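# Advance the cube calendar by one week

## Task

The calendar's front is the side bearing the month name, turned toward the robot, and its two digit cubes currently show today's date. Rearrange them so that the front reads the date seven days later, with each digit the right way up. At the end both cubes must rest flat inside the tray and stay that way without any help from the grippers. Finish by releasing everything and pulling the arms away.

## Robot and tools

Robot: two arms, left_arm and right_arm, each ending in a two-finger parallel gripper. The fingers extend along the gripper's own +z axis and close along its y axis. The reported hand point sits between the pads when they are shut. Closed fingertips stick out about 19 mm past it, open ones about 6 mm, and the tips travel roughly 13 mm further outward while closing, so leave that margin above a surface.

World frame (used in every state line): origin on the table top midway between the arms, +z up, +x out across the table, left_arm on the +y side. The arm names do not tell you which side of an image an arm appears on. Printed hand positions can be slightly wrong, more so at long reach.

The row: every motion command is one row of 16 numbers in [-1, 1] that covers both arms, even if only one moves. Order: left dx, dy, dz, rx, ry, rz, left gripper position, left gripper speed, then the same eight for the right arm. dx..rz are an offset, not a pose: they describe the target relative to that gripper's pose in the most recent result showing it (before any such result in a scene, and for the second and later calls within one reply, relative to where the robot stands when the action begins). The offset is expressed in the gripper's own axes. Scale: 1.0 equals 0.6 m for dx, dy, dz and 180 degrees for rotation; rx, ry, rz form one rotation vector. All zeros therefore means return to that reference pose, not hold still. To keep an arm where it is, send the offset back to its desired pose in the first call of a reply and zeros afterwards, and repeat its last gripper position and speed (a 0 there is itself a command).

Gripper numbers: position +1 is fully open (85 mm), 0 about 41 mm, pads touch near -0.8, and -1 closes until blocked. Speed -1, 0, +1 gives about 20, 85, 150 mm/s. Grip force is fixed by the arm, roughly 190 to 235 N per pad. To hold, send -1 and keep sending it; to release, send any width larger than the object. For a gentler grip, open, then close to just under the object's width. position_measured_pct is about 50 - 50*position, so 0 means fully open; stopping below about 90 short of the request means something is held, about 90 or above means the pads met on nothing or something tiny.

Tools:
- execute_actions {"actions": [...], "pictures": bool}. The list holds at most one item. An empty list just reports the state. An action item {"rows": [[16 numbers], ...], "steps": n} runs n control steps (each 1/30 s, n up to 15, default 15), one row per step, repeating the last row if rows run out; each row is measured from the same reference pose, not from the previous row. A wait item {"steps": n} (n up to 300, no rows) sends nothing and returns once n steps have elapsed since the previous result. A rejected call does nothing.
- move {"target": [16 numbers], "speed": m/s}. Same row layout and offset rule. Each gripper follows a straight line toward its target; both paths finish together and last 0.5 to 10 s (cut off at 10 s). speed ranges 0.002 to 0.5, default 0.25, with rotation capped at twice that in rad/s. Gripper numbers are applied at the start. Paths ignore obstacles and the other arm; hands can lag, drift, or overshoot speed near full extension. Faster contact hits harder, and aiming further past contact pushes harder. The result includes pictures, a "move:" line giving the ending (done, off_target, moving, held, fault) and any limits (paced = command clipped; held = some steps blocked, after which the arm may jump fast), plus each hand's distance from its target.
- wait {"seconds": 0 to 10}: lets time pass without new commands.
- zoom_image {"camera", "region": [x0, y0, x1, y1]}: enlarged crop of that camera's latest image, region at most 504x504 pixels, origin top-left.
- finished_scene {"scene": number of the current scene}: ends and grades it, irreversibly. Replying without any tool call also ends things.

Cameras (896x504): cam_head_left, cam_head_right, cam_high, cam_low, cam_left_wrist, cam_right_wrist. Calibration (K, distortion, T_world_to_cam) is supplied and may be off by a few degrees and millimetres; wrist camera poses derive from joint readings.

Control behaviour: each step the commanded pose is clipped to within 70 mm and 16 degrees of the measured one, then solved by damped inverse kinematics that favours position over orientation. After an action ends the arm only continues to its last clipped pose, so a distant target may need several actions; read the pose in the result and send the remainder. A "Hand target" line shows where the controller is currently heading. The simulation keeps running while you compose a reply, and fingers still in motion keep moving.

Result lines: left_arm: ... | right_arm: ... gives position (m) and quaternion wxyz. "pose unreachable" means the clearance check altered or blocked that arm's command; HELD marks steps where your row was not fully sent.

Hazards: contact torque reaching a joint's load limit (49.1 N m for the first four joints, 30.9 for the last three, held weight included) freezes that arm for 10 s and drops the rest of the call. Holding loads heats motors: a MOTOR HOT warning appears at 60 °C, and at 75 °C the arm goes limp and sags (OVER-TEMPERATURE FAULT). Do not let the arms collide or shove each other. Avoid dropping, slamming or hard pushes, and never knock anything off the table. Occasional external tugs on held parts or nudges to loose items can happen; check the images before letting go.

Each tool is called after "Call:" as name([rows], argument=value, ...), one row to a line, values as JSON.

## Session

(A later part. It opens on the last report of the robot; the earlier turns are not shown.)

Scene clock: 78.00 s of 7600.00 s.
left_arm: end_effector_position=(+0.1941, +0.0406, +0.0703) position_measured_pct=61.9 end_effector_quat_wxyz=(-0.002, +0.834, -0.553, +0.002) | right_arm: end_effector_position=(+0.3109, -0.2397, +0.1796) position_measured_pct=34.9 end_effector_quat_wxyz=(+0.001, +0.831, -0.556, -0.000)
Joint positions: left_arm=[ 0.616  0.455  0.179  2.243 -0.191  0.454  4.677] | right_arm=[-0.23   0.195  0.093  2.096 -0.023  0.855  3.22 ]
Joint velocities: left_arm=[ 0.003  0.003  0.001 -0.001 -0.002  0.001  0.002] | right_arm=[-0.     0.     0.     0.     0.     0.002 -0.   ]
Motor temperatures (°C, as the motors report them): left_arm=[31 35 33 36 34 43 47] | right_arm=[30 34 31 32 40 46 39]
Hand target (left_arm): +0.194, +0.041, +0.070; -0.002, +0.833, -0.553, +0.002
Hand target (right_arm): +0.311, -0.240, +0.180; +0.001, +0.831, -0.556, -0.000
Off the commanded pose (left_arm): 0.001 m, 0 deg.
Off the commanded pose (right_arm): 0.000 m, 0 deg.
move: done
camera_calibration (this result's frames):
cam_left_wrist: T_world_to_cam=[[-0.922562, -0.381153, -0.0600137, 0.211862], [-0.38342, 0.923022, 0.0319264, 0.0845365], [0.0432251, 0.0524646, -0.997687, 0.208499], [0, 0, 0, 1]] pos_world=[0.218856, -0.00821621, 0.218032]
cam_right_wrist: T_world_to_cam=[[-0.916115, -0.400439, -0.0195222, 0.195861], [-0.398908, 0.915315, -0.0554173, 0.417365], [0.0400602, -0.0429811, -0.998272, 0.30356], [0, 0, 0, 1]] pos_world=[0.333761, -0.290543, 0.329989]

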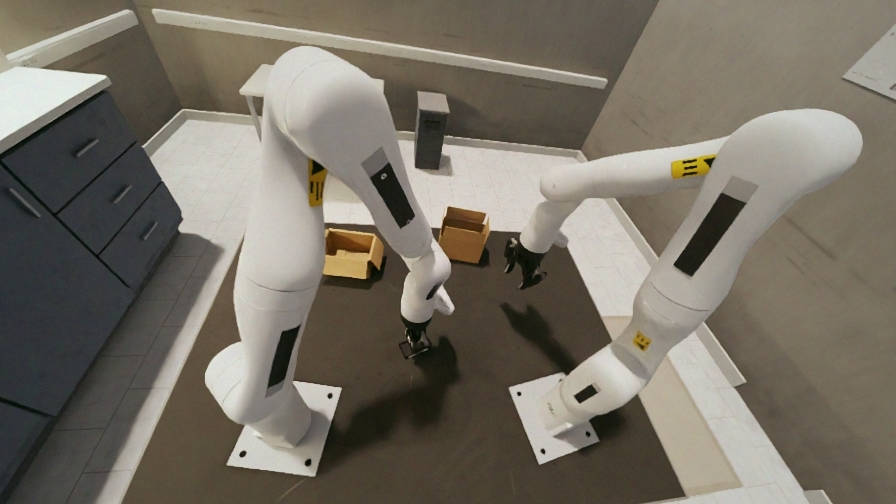

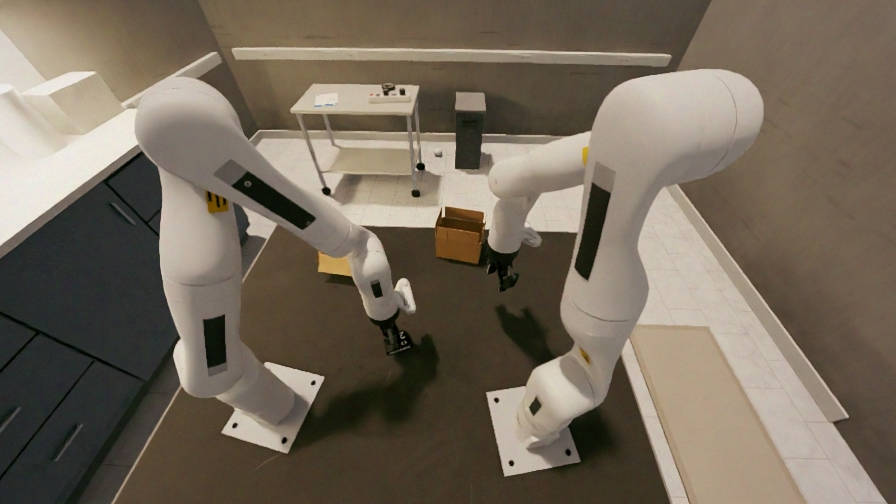

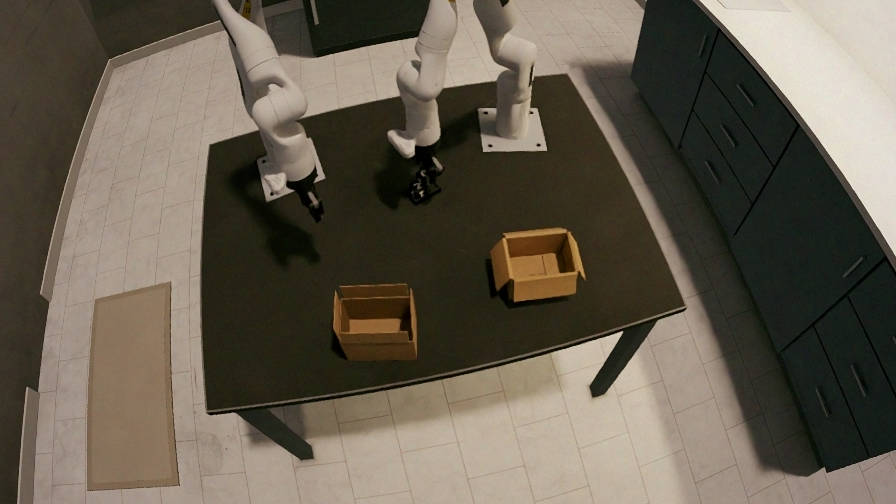

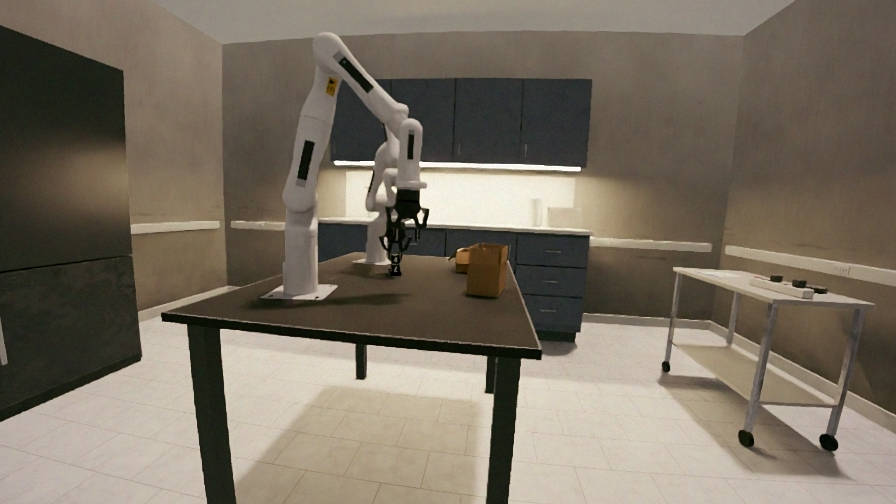

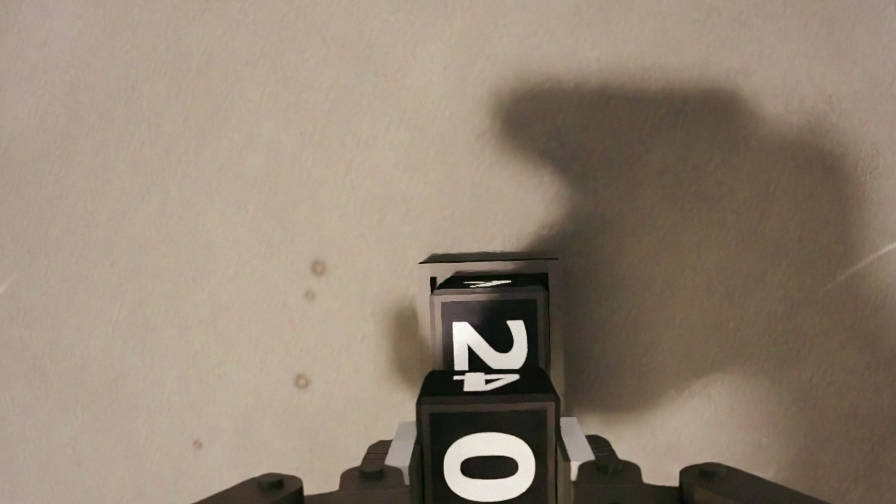

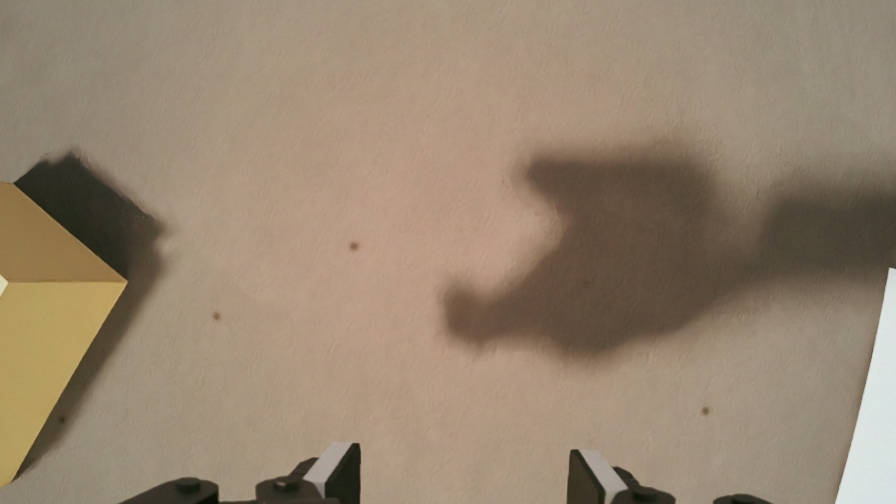

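Call:
move(target=[-0.015,0,0,0,0,0,-1,-0.3, 0,0,0,0,0,0,0.3,0], speed=0.05)

Call:
zoom_image(camera="cam_left_wrist", region=[380,200,600,420])

Call:
zoom_image(camera="cam_high", region=[390,150,460,215])

Scene clock: 84.90 s of 7600.00 s.
left_arm: end_effector_position=(+0.1906, +0.0489, +0.0702) position_measured_pct=61.9 end_effector_quat_wxyz=(-0.002, +0.833, -0.553, +0.002) | right_arm: end_effector_position=(+0.3109, -0.2397, +0.1796) position_measured_pct=34.9 end_effector_quat_wxyz=(+0.001, +0.831, -0.556, -0.000)
Joint positions: left_arm=[ 0.609  0.443  0.178  2.27  -0.192  0.438  4.673] | right_arm=[-0.23   0.195  0.093  2.096 -0.023  0.855  3.22 ]
Joint velocities: left_arm=[-0.001 -0.002 -0.     0.    -0.001 -0.    -0.001] | right_arm=[-0.    -0.    -0.    -0.    -0.     0.001 -0.   ]
Motor temperatures (°C, as the motors report them): left_arm=[31 36 33 36 34 43 47] | right_arm=[30 34 31 32 40 46 39]
Hand target (left_arm): +0.191, +0.049, +0.070; -0.002, +0.834, -0.553, +0.002
Hand target (right_arm): +0.311, -0.240, +0.180; +0.001, +0.831, -0.556, -0.000
Off the commanded pose (left_arm): 0.000 m, 0 deg.
Off the commanded pose (right_arm): 0.000 m, 0 deg.
After step 90, 3.20 s passed at rest.
move: done
camera_calibration (this result's frames):
cam_left_wrist: T_world_to_cam=[[-0.922598, -0.381076, -0.0599472, 0.211773], [-0.383345, 0.923049, 0.0320561, 0.0754982], [0.0431184, 0.0525554, -0.997687, 0.20815], [0, 0, 0, 1]] pos_world=[0.215348, 0.00007368, 0.217943]
cam_right_wrist: T_world_to_cam=[[-0.916115, -0.400439, -0.0195238, 0.195863], [-0.398908, 0.915315, -0.0554178, 0.417366], [0.0400619, -0.0429809, -0.998272, 0.30356], [0, 0, 0, 1]] pos_world=[0.333762, -0.290543, 0.329989]

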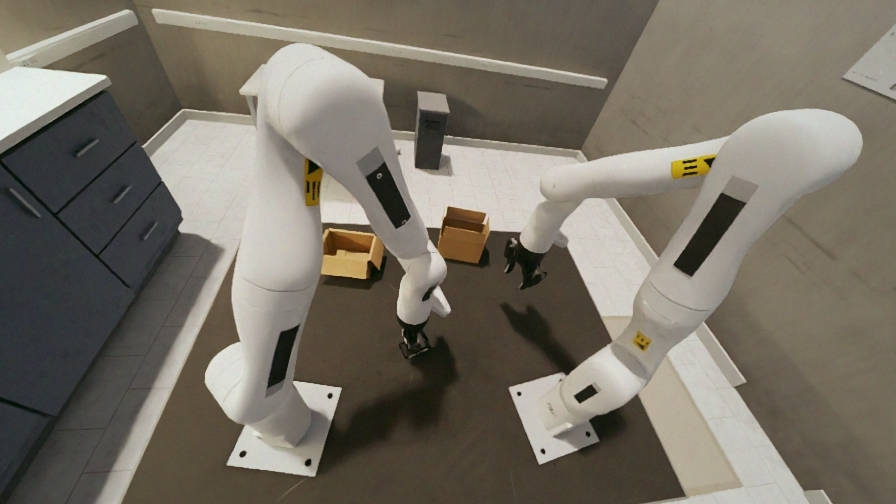

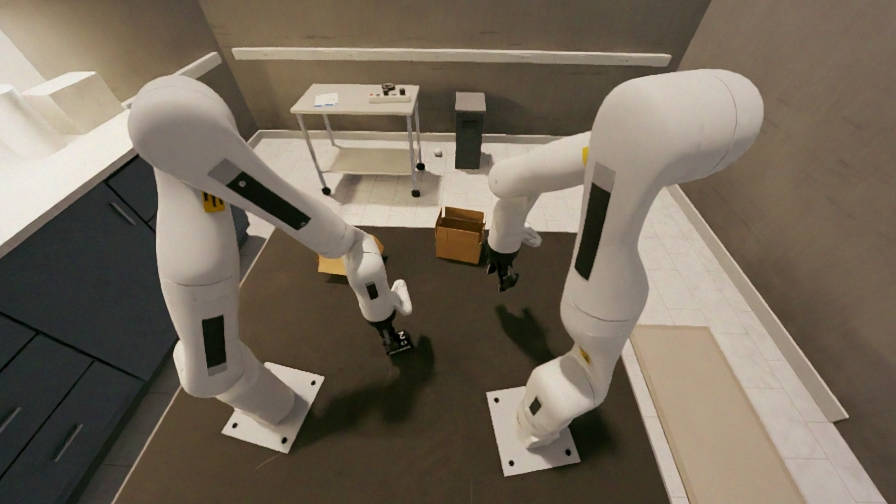

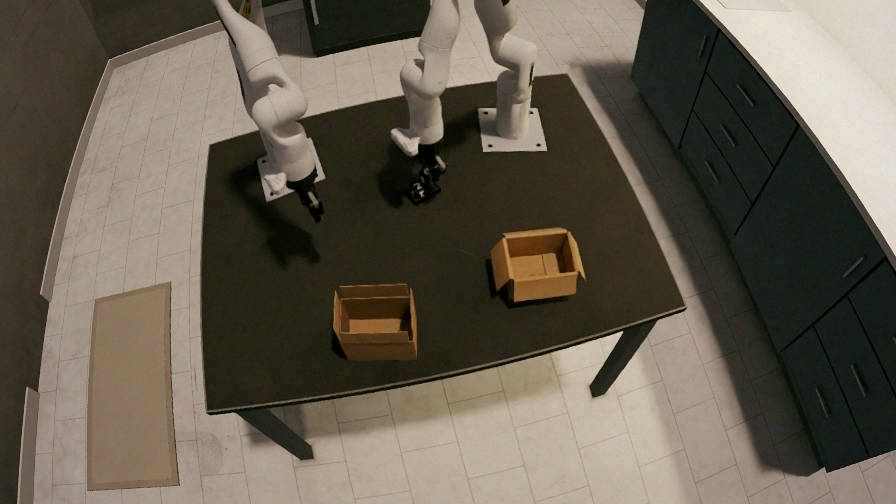

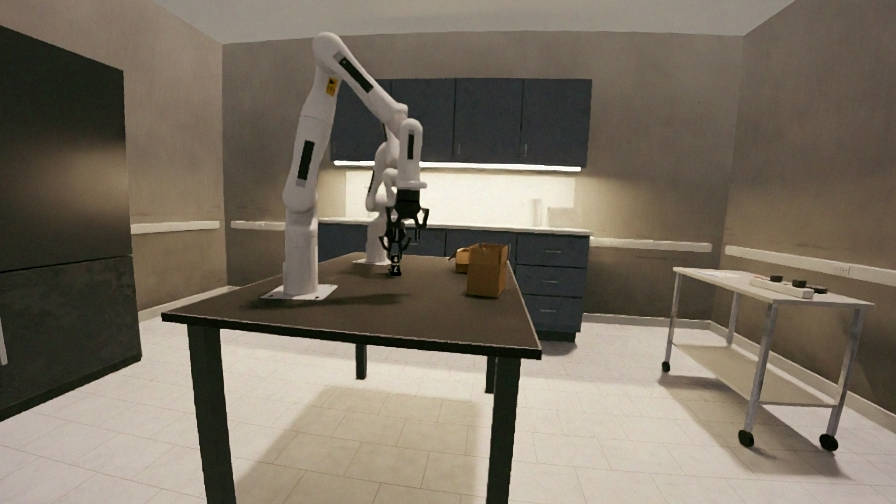

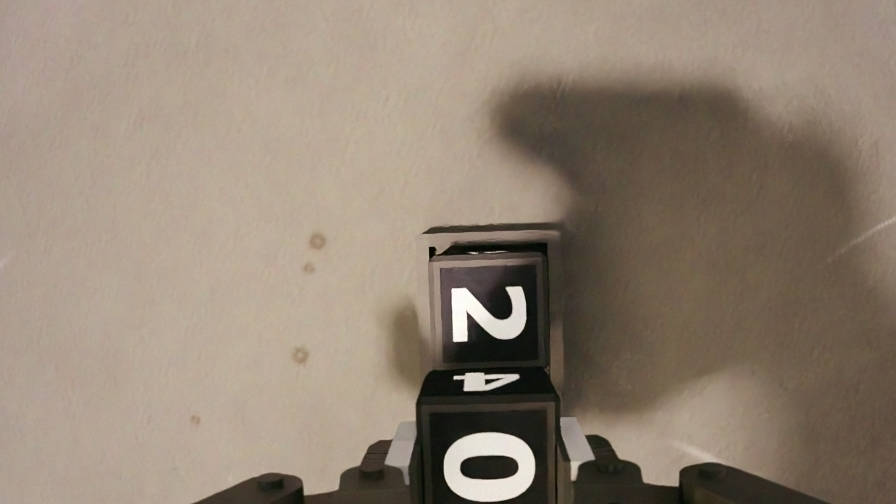

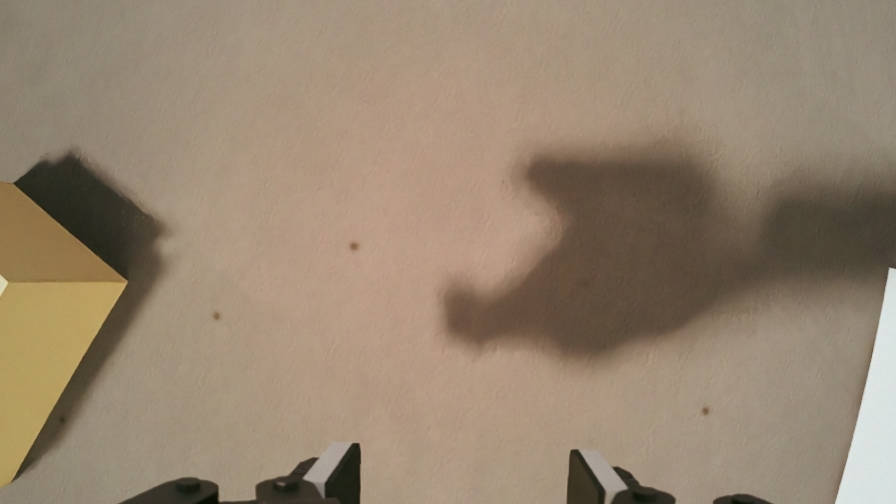

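Region (380, 200, 600, 420) of cam_left_wrist's 896x504 image, scaled by 2.291.

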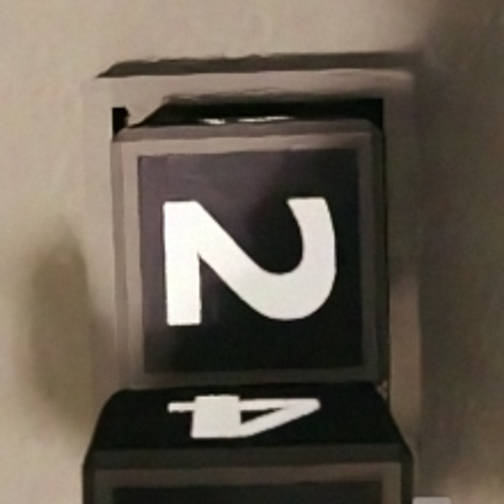

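Region (390, 150, 460, 215) of cam_high's 896x504 image, scaled by 7.200, with more detail than that image has; it fills the top 468 rows of this view, and the rest is white.

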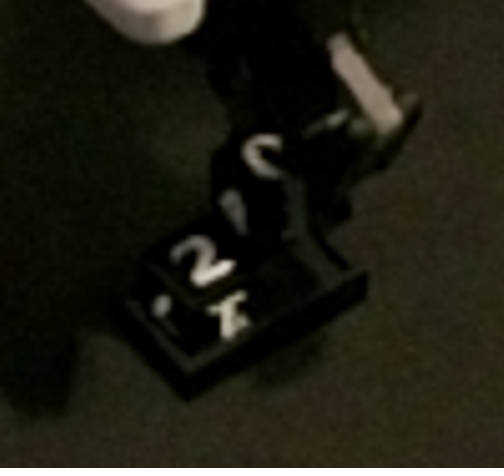

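Call:
move(target=[-0.001,0,0.032,0,0,0,-1,-0.3, 0,0,0,0,0,0,0.3,0], speed=0.02)

Call:
zoom_image(camera="cam_left_wrist", region=[340,200,640,504])

Call:
zoom_image(camera="cam_high", region=[390,150,460,215])

Scene clock: 88.70 s of 7600.00 s.
left_arm: end_effector_position=(+0.1906, +0.0495, +0.0511) position_measured_pct=61.9 end_effector_quat_wxyz=(-0.002, +0.834, -0.552, +0.002) | right_arm: end_effector_position=(+0.3109, -0.2397, +0.1796) position_measured_pct=34.9 end_effector_quat_wxyz=(+0.001, +0.831, -0.556, -0.000)
Joint positions: left_arm=[ 0.632  0.497  0.149  2.288 -0.213  0.366  4.692] | right_arm=[-0.23   0.195  0.093  2.096 -0.023  0.855  3.22 ]
Joint velocities: left_arm=[ 0.001  0.002  0.     0.    -0.002 -0.    -0.001] | right_arm=[ 0.001  0.     0.     0.     0.     0.002 -0.   ]
Motor temperatures (°C, as the motors report them): left_arm=[31 36 33 36 34 43 47] | right_arm=[30 34 31 32 40 46 39]
Hand target (left_arm): +0.191, +0.049, +0.051; -0.002, +0.833, -0.553, +0.002
Hand target (right_arm): +0.311, -0.240, +0.180; +0.001, +0.831, -0.556, -0.000
Off the commanded pose (left_arm): 0.000 m, 0 deg.
Off the commanded pose (right_arm): 0.000 m, 0 deg.
move: done
camera_calibration (this result's frames):
cam_left_wrist: T_world_to_cam=[[-0.922514, -0.381238, -0.0602081, 0.210856], [-0.383509, 0.92299, 0.0317909, 0.0756956], [0.0434516, 0.052418, -0.997679, 0.188991], [0, 0, 0, 1]] pos_world=[0.215336, 0.000613739, 0.198841]
cam_right_wrist: T_world_to_cam=[[-0.916115, -0.400439, -0.0195258, 0.195864], [-0.398908, 0.915315, -0.0554183, 0.417366], [0.0400639, -0.0429805, -0.998272, 0.30356], [0, 0, 0, 1]] pos_world=[0.333763, -0.290542, 0.329989]

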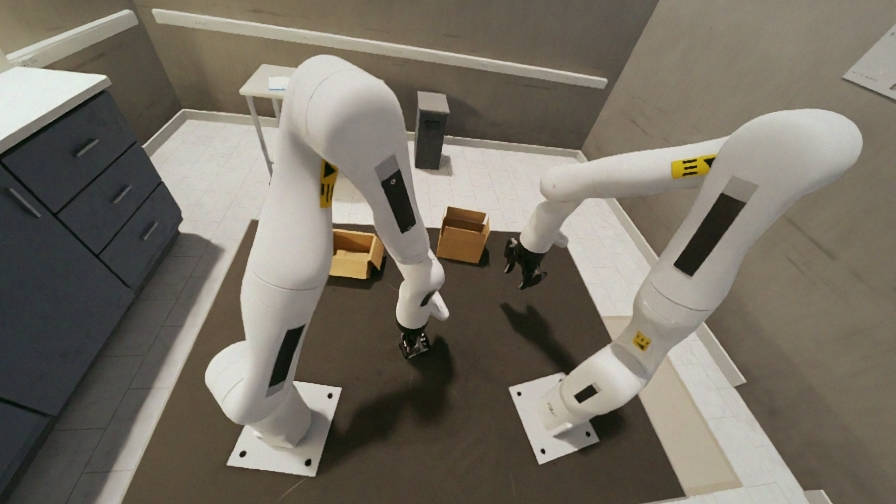

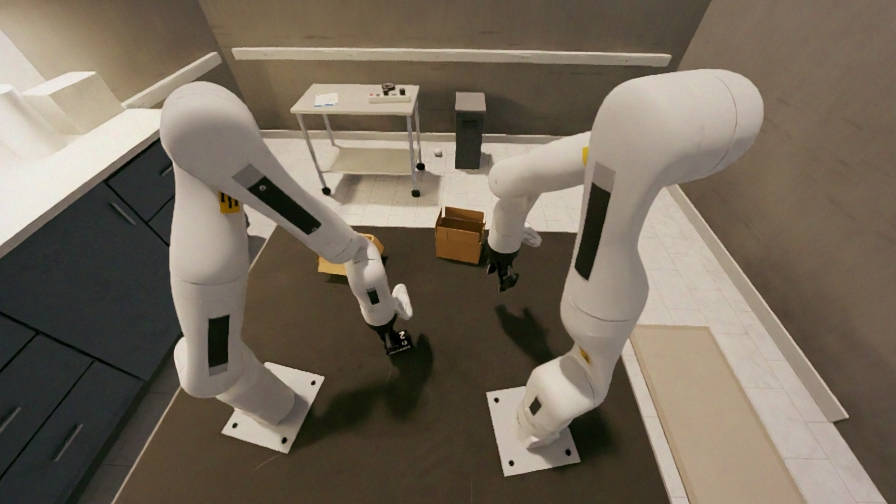

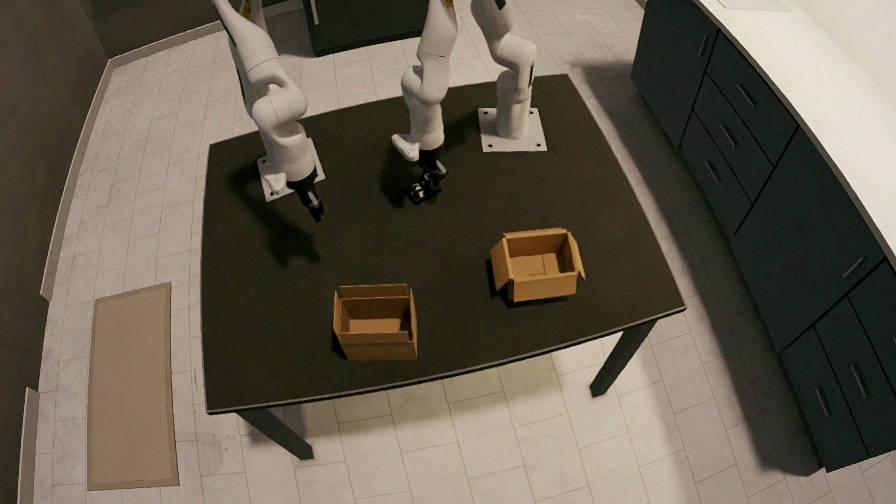

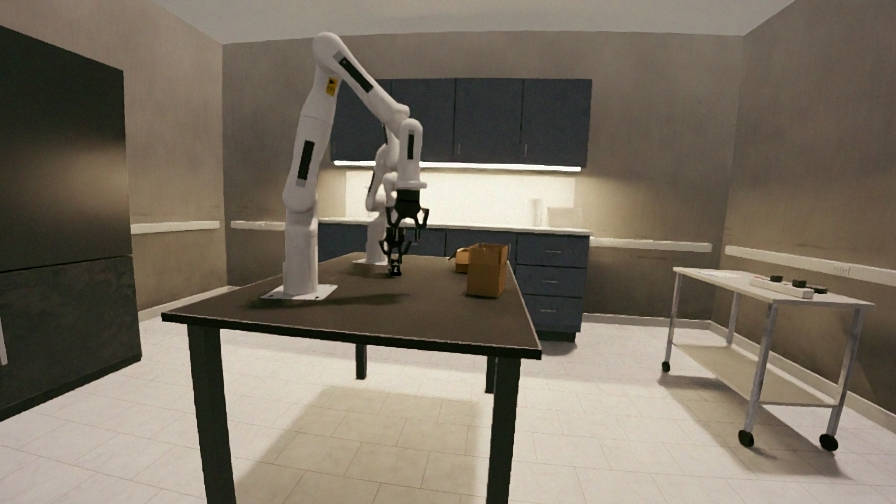

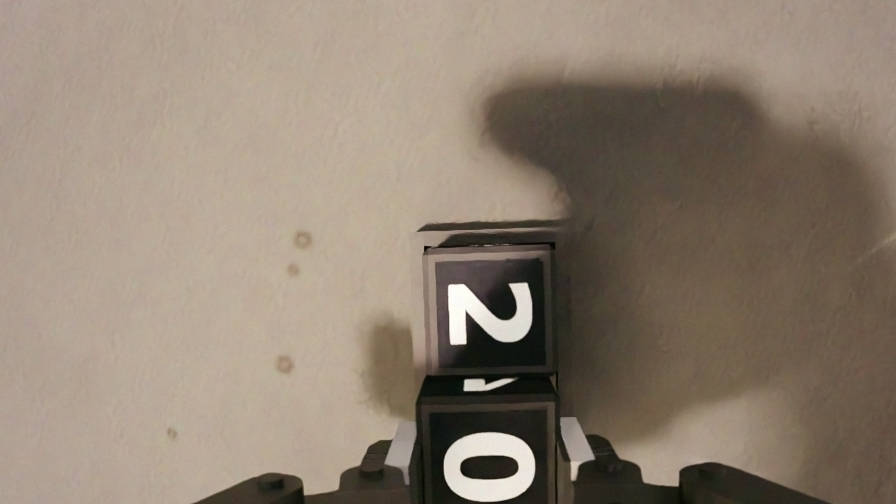

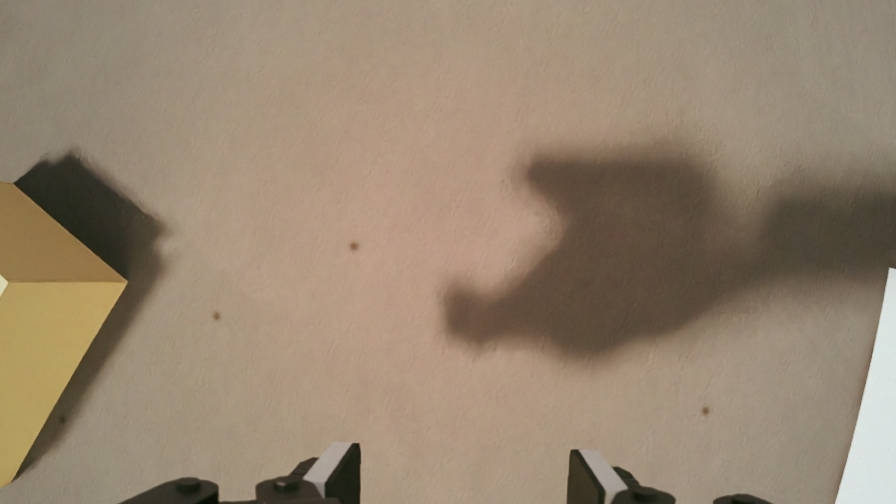

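Region (340, 200, 640, 504) of cam_left_wrist's 896x504 image, scaled by 1.658; it fills the left 497 columns of this view, and the rest is white.

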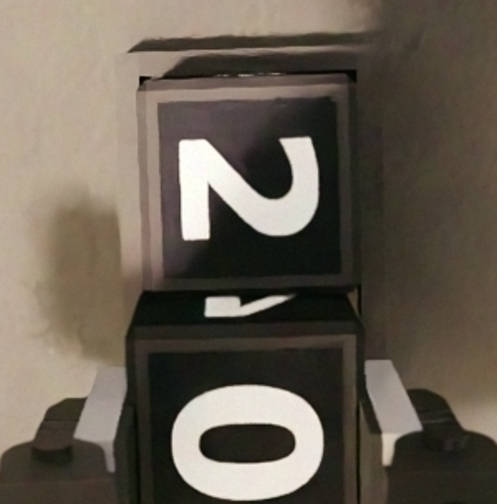

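Region (390, 150, 460, 215) of cam_high's 896x504 image, scaled by 7.200, with more detail than that image has; it fills the top 468 rows of this view, and the rest is white.

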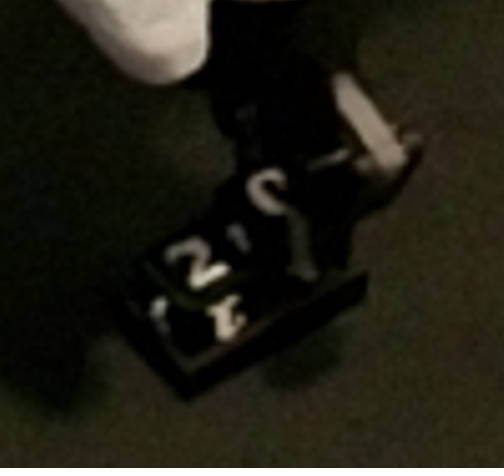

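Call:
execute_actions(actions=[])

Scene clock: 93.20 s of 7600.00 s.
left_arm: end_effector_position=(+0.1905, +0.0495, +0.0510) position_measured_pct=61.9 end_effector_quat_wxyz=(-0.002, +0.833, -0.553, +0.002) | right_arm: end_effector_position=(+0.3109, -0.2397, +0.1796) position_measured_pct=34.9 end_effector_quat_wxyz=(+0.001, +0.831, -0.556, -0.000)
Joint positions: left_arm=[ 0.632  0.497  0.149  2.288 -0.214  0.366  4.692] | right_arm=[-0.23   0.195  0.093  2.096 -0.023  0.855  3.22 ]
Joint velocities: left_arm=[-0.    -0.     0.     0.001  0.001  0.    -0.001] | right_arm=[-0.    -0.     0.    -0.     0.     0.001 -0.   ]
Motor temperatures (°C, as the motors report them): left_arm=[31 36 33 36 34 43 47] | right_arm=[30 34 31 32 40 46 39]
Hand target (left_arm): +0.191, +0.049, +0.051; -0.002, +0.833, -0.553, +0.002
Hand target (right_arm): +0.311, -0.240, +0.180; +0.001, +0.831, -0.556, -0.000
Off the commanded pose (left_arm): 0.000 m, 0 deg.
Off the commanded pose (right_arm): 0.000 m, 0 deg.
Steps of this call (steps 1 to 90: nothing new was sent; then 1.50 s passed at rest). Readings (end_effector_position | what the end effector reports):
1: left_arm (+0.1906, +0.0495, +0.0510) | right_arm (+0.3109, -0.2397, +0.1796) | left_arm position_measured_pct=61.9 | right_arm position_measured_pct=34.9
2: left_arm (+0.1906, +0.0495, +0.0510) | right_arm (+0.3109, -0.2397, +0.1796) | left_arm position_measured_pct=61.9 | right_arm position_measured_pct=34.9
4: left_arm (+0.1906, +0.0495, +0.0510) | right_arm (+0.3109, -0.2397, +0.1796) | left_arm position_measured_pct=61.9 | right_arm position_measured_pct=34.9
8: left_arm (+0.1905, +0.0495, +0.0510) | right_arm (+0.3109, -0.2397, +0.1796) | left_arm position_measured_pct=61.9 | right_arm position_measured_pct=34.9
90: the state above
camera_calibration (this result's frames):
cam_left_wrist: T_world_to_cam=[[-0.922596, -0.381057, -0.0601007, 0.21077], [-0.383335, 0.923052, 0.0320725, 0.0755884], [0.0432546, 0.0526287, -0.997677, 0.188929], [0, 0, 0, 1]] pos_world=[0.215259, 0.000600425, 0.198733]
cam_right_wrist: T_world_to_cam=[[-0.916116, -0.400439, -0.0195257, 0.195864], [-0.398908, 0.915315, -0.0554181, 0.417366], [0.0400637, -0.0429804, -0.998272, 0.30356], [0, 0, 0, 1]] pos_world=[0.333763, -0.290543, 0.329989]

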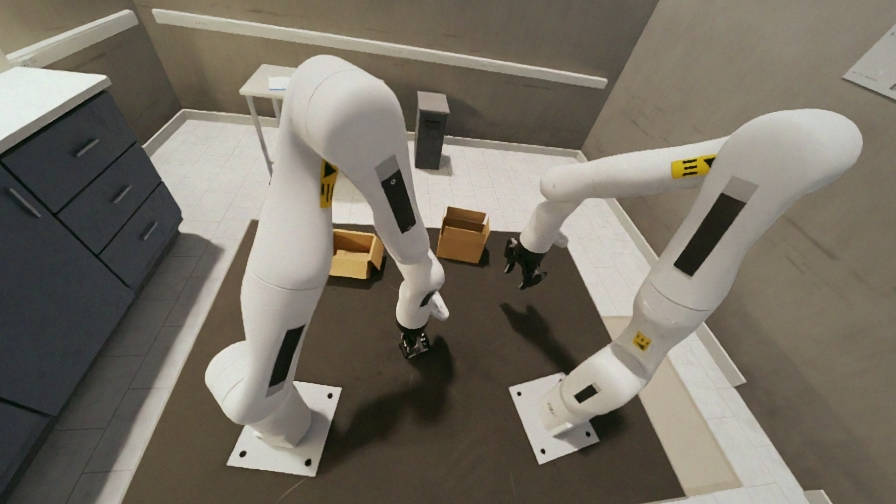

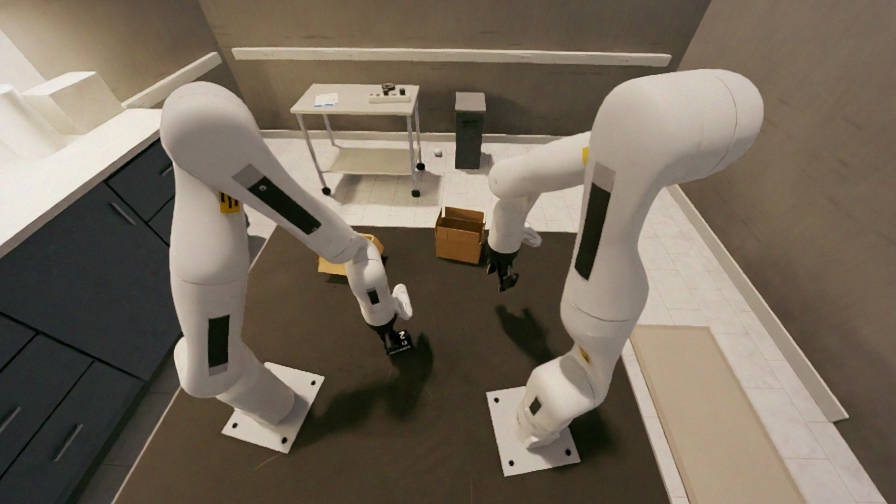

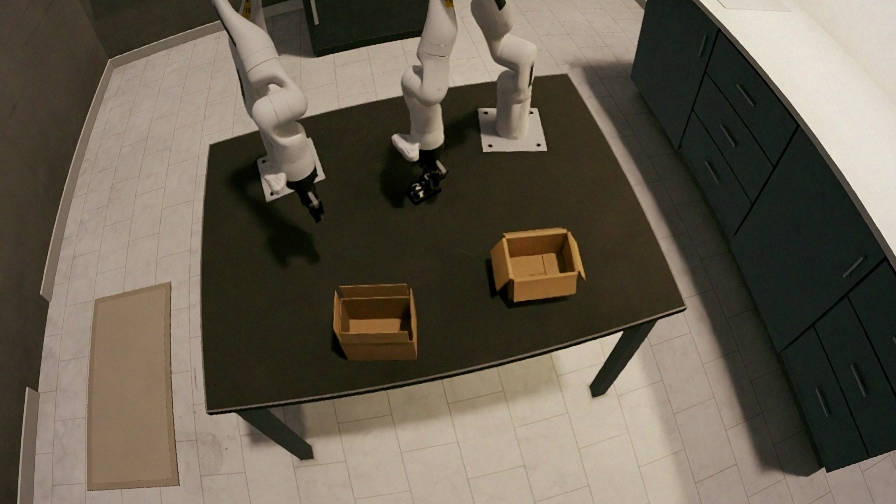

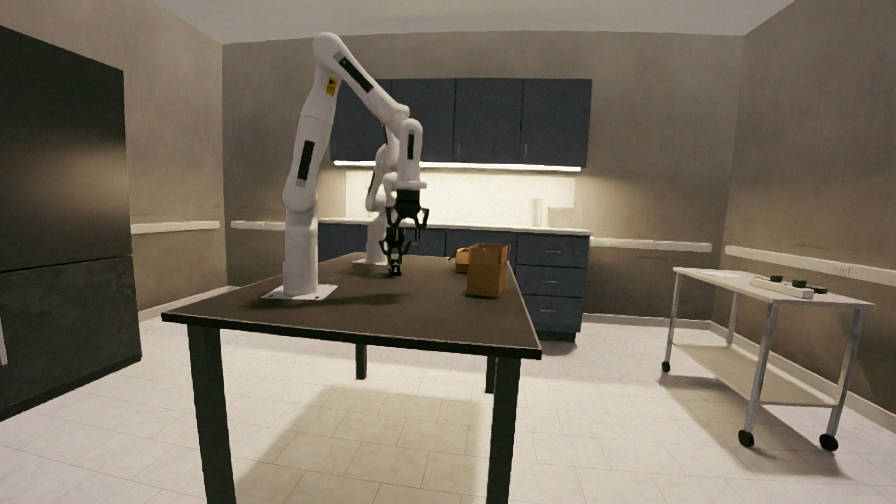

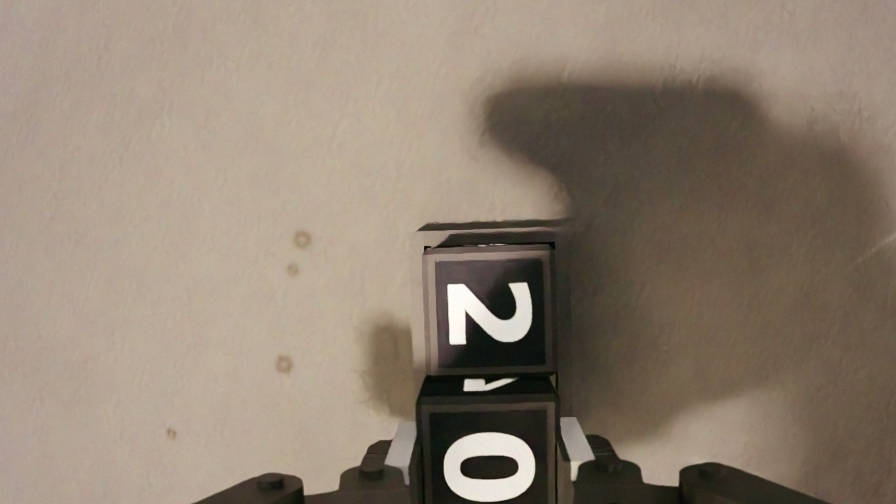

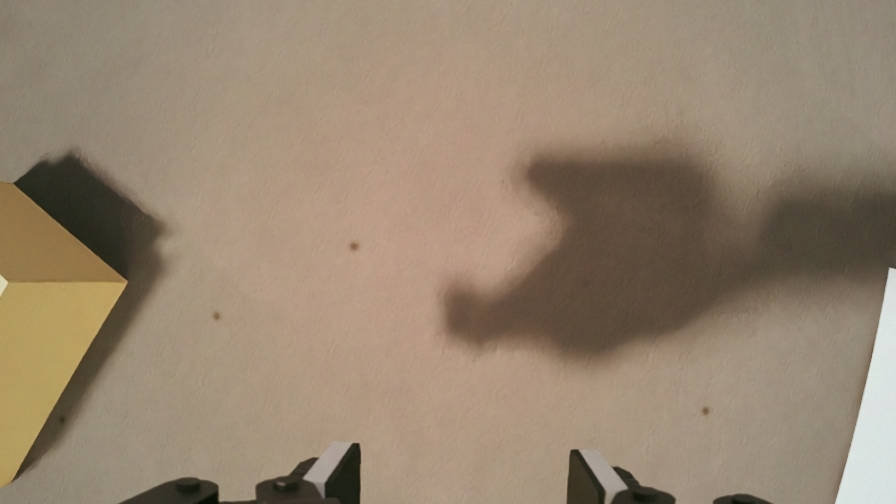

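Call:
move(target=[0,0,0.025,0,0,0,-1,-0.3,0,0,0,0,0,0,0.3,0], speed=0.02)

Scene clock: 95.30 s of 7600.00 s.
left_arm: end_effector_position=(+0.1908, +0.0494, +0.0361) position_measured_pct=61.9 end_effector_quat_wxyz=(-0.002, +0.834, -0.552, +0.003) | right_arm: end_effector_position=(+0.3109, -0.2397, +0.1796) position_measured_pct=34.9 end_effector_quat_wxyz=(+0.001, +0.831, -0.556, -0.000)
Joint positions: left_arm=[ 0.651  0.541  0.125  2.297 -0.228  0.311  4.704] | right_arm=[-0.23   0.195  0.093  2.096 -0.023  0.855  3.22 ]
Joint velocities: left_arm=[ 0.002  0.004  0.001 -0.    -0.001 -0.     0.001] | right_arm=[ 0.     0.    -0.     0.     0.     0.001  0.   ]
Motor temperatures (°C, as the motors report them): left_arm=[31 36 33 36 34 43 47] | right_arm=[30 34 31 32 40 46 39]
Hand target (left_arm): +0.191, +0.049, +0.036; -0.002, +0.833, -0.553, +0.002
Hand target (right_arm): +0.311, -0.240, +0.180; +0.001, +0.831, -0.556, -0.000
Off the commanded pose (left_arm): 0.000 m, 0 deg.
Off the commanded pose (right_arm): 0.000 m, 0 deg.
move: done
camera_calibration (this result's frames):
cam_left_wrist: T_world_to_cam=[[-0.922518, -0.381211, -0.0603192, 0.210067], [-0.383488, 0.922998, 0.0317896, 0.0762336], [0.043556, 0.0524582, -0.997673, 0.173998], [0, 0, 0, 1]] pos_world=[0.215447, 0.000588897, 0.183841]
cam_right_wrist: T_world_to_cam=[[-0.916115, -0.400439, -0.0195275, 0.195866], [-0.398908, 0.915315, -0.0554184, 0.417366], [0.0400655, -0.04298, -0.998272, 0.303559], [0, 0, 0, 1]] pos_world=[0.333764, -0.290542, 0.329989]

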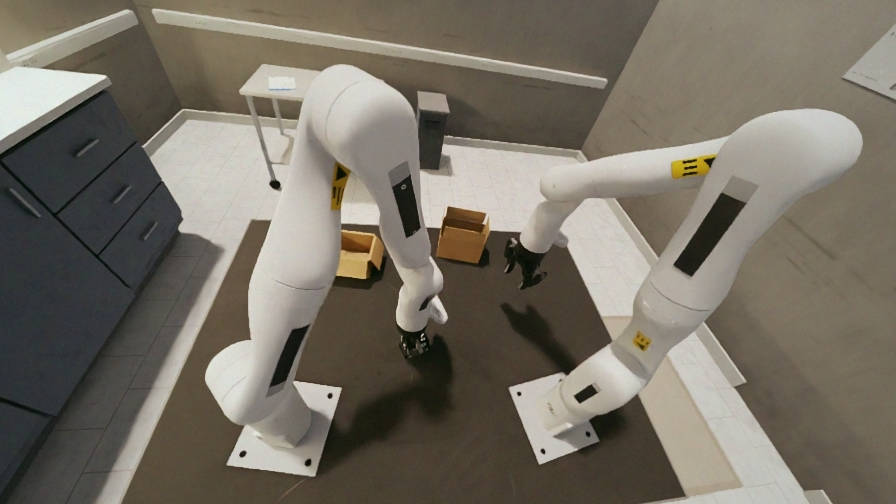

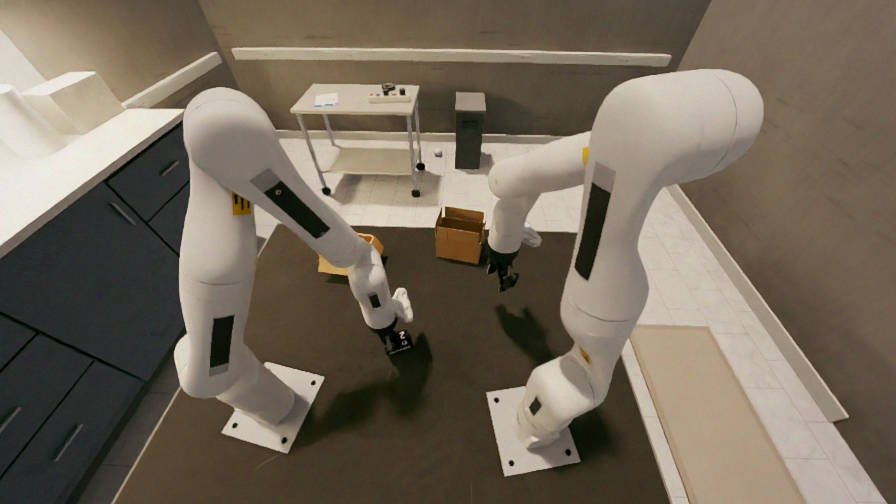

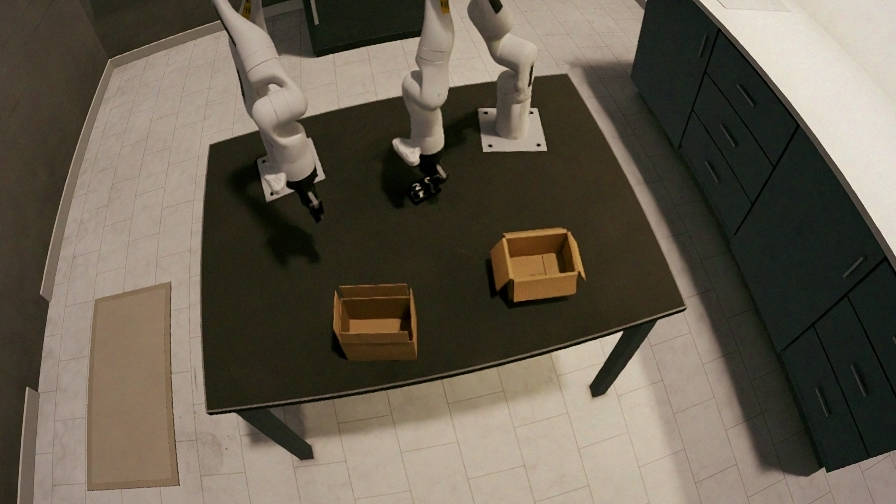

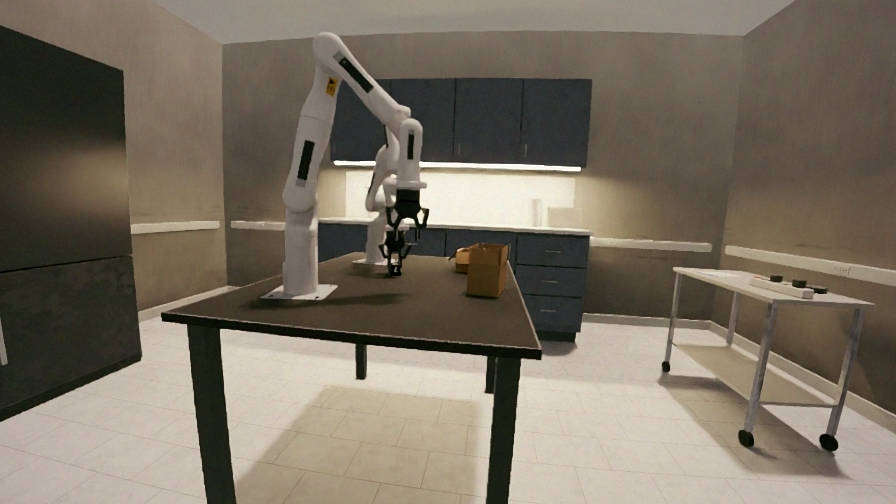

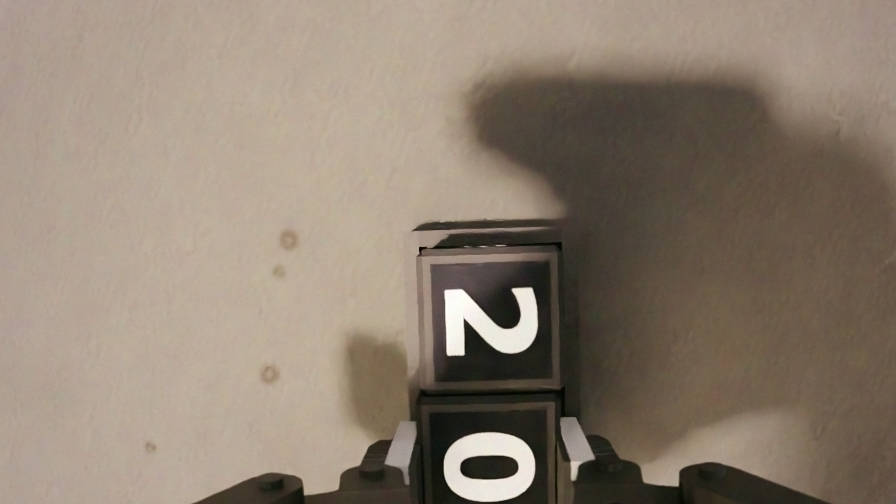

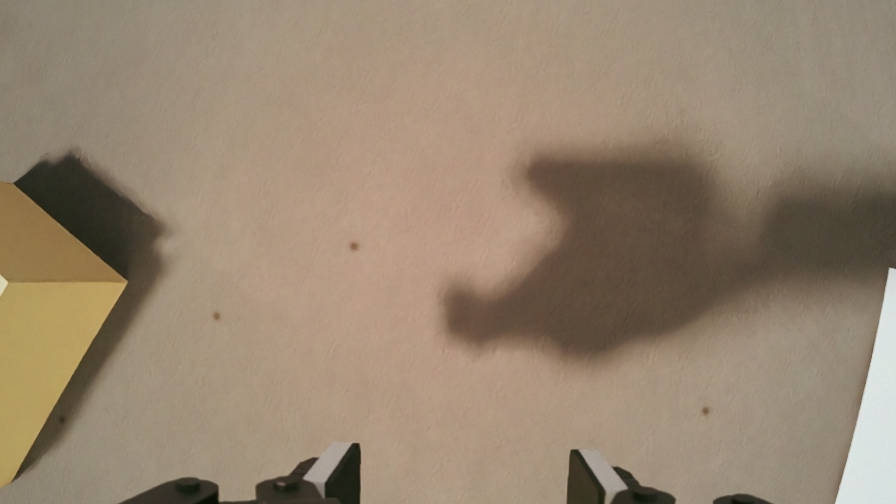

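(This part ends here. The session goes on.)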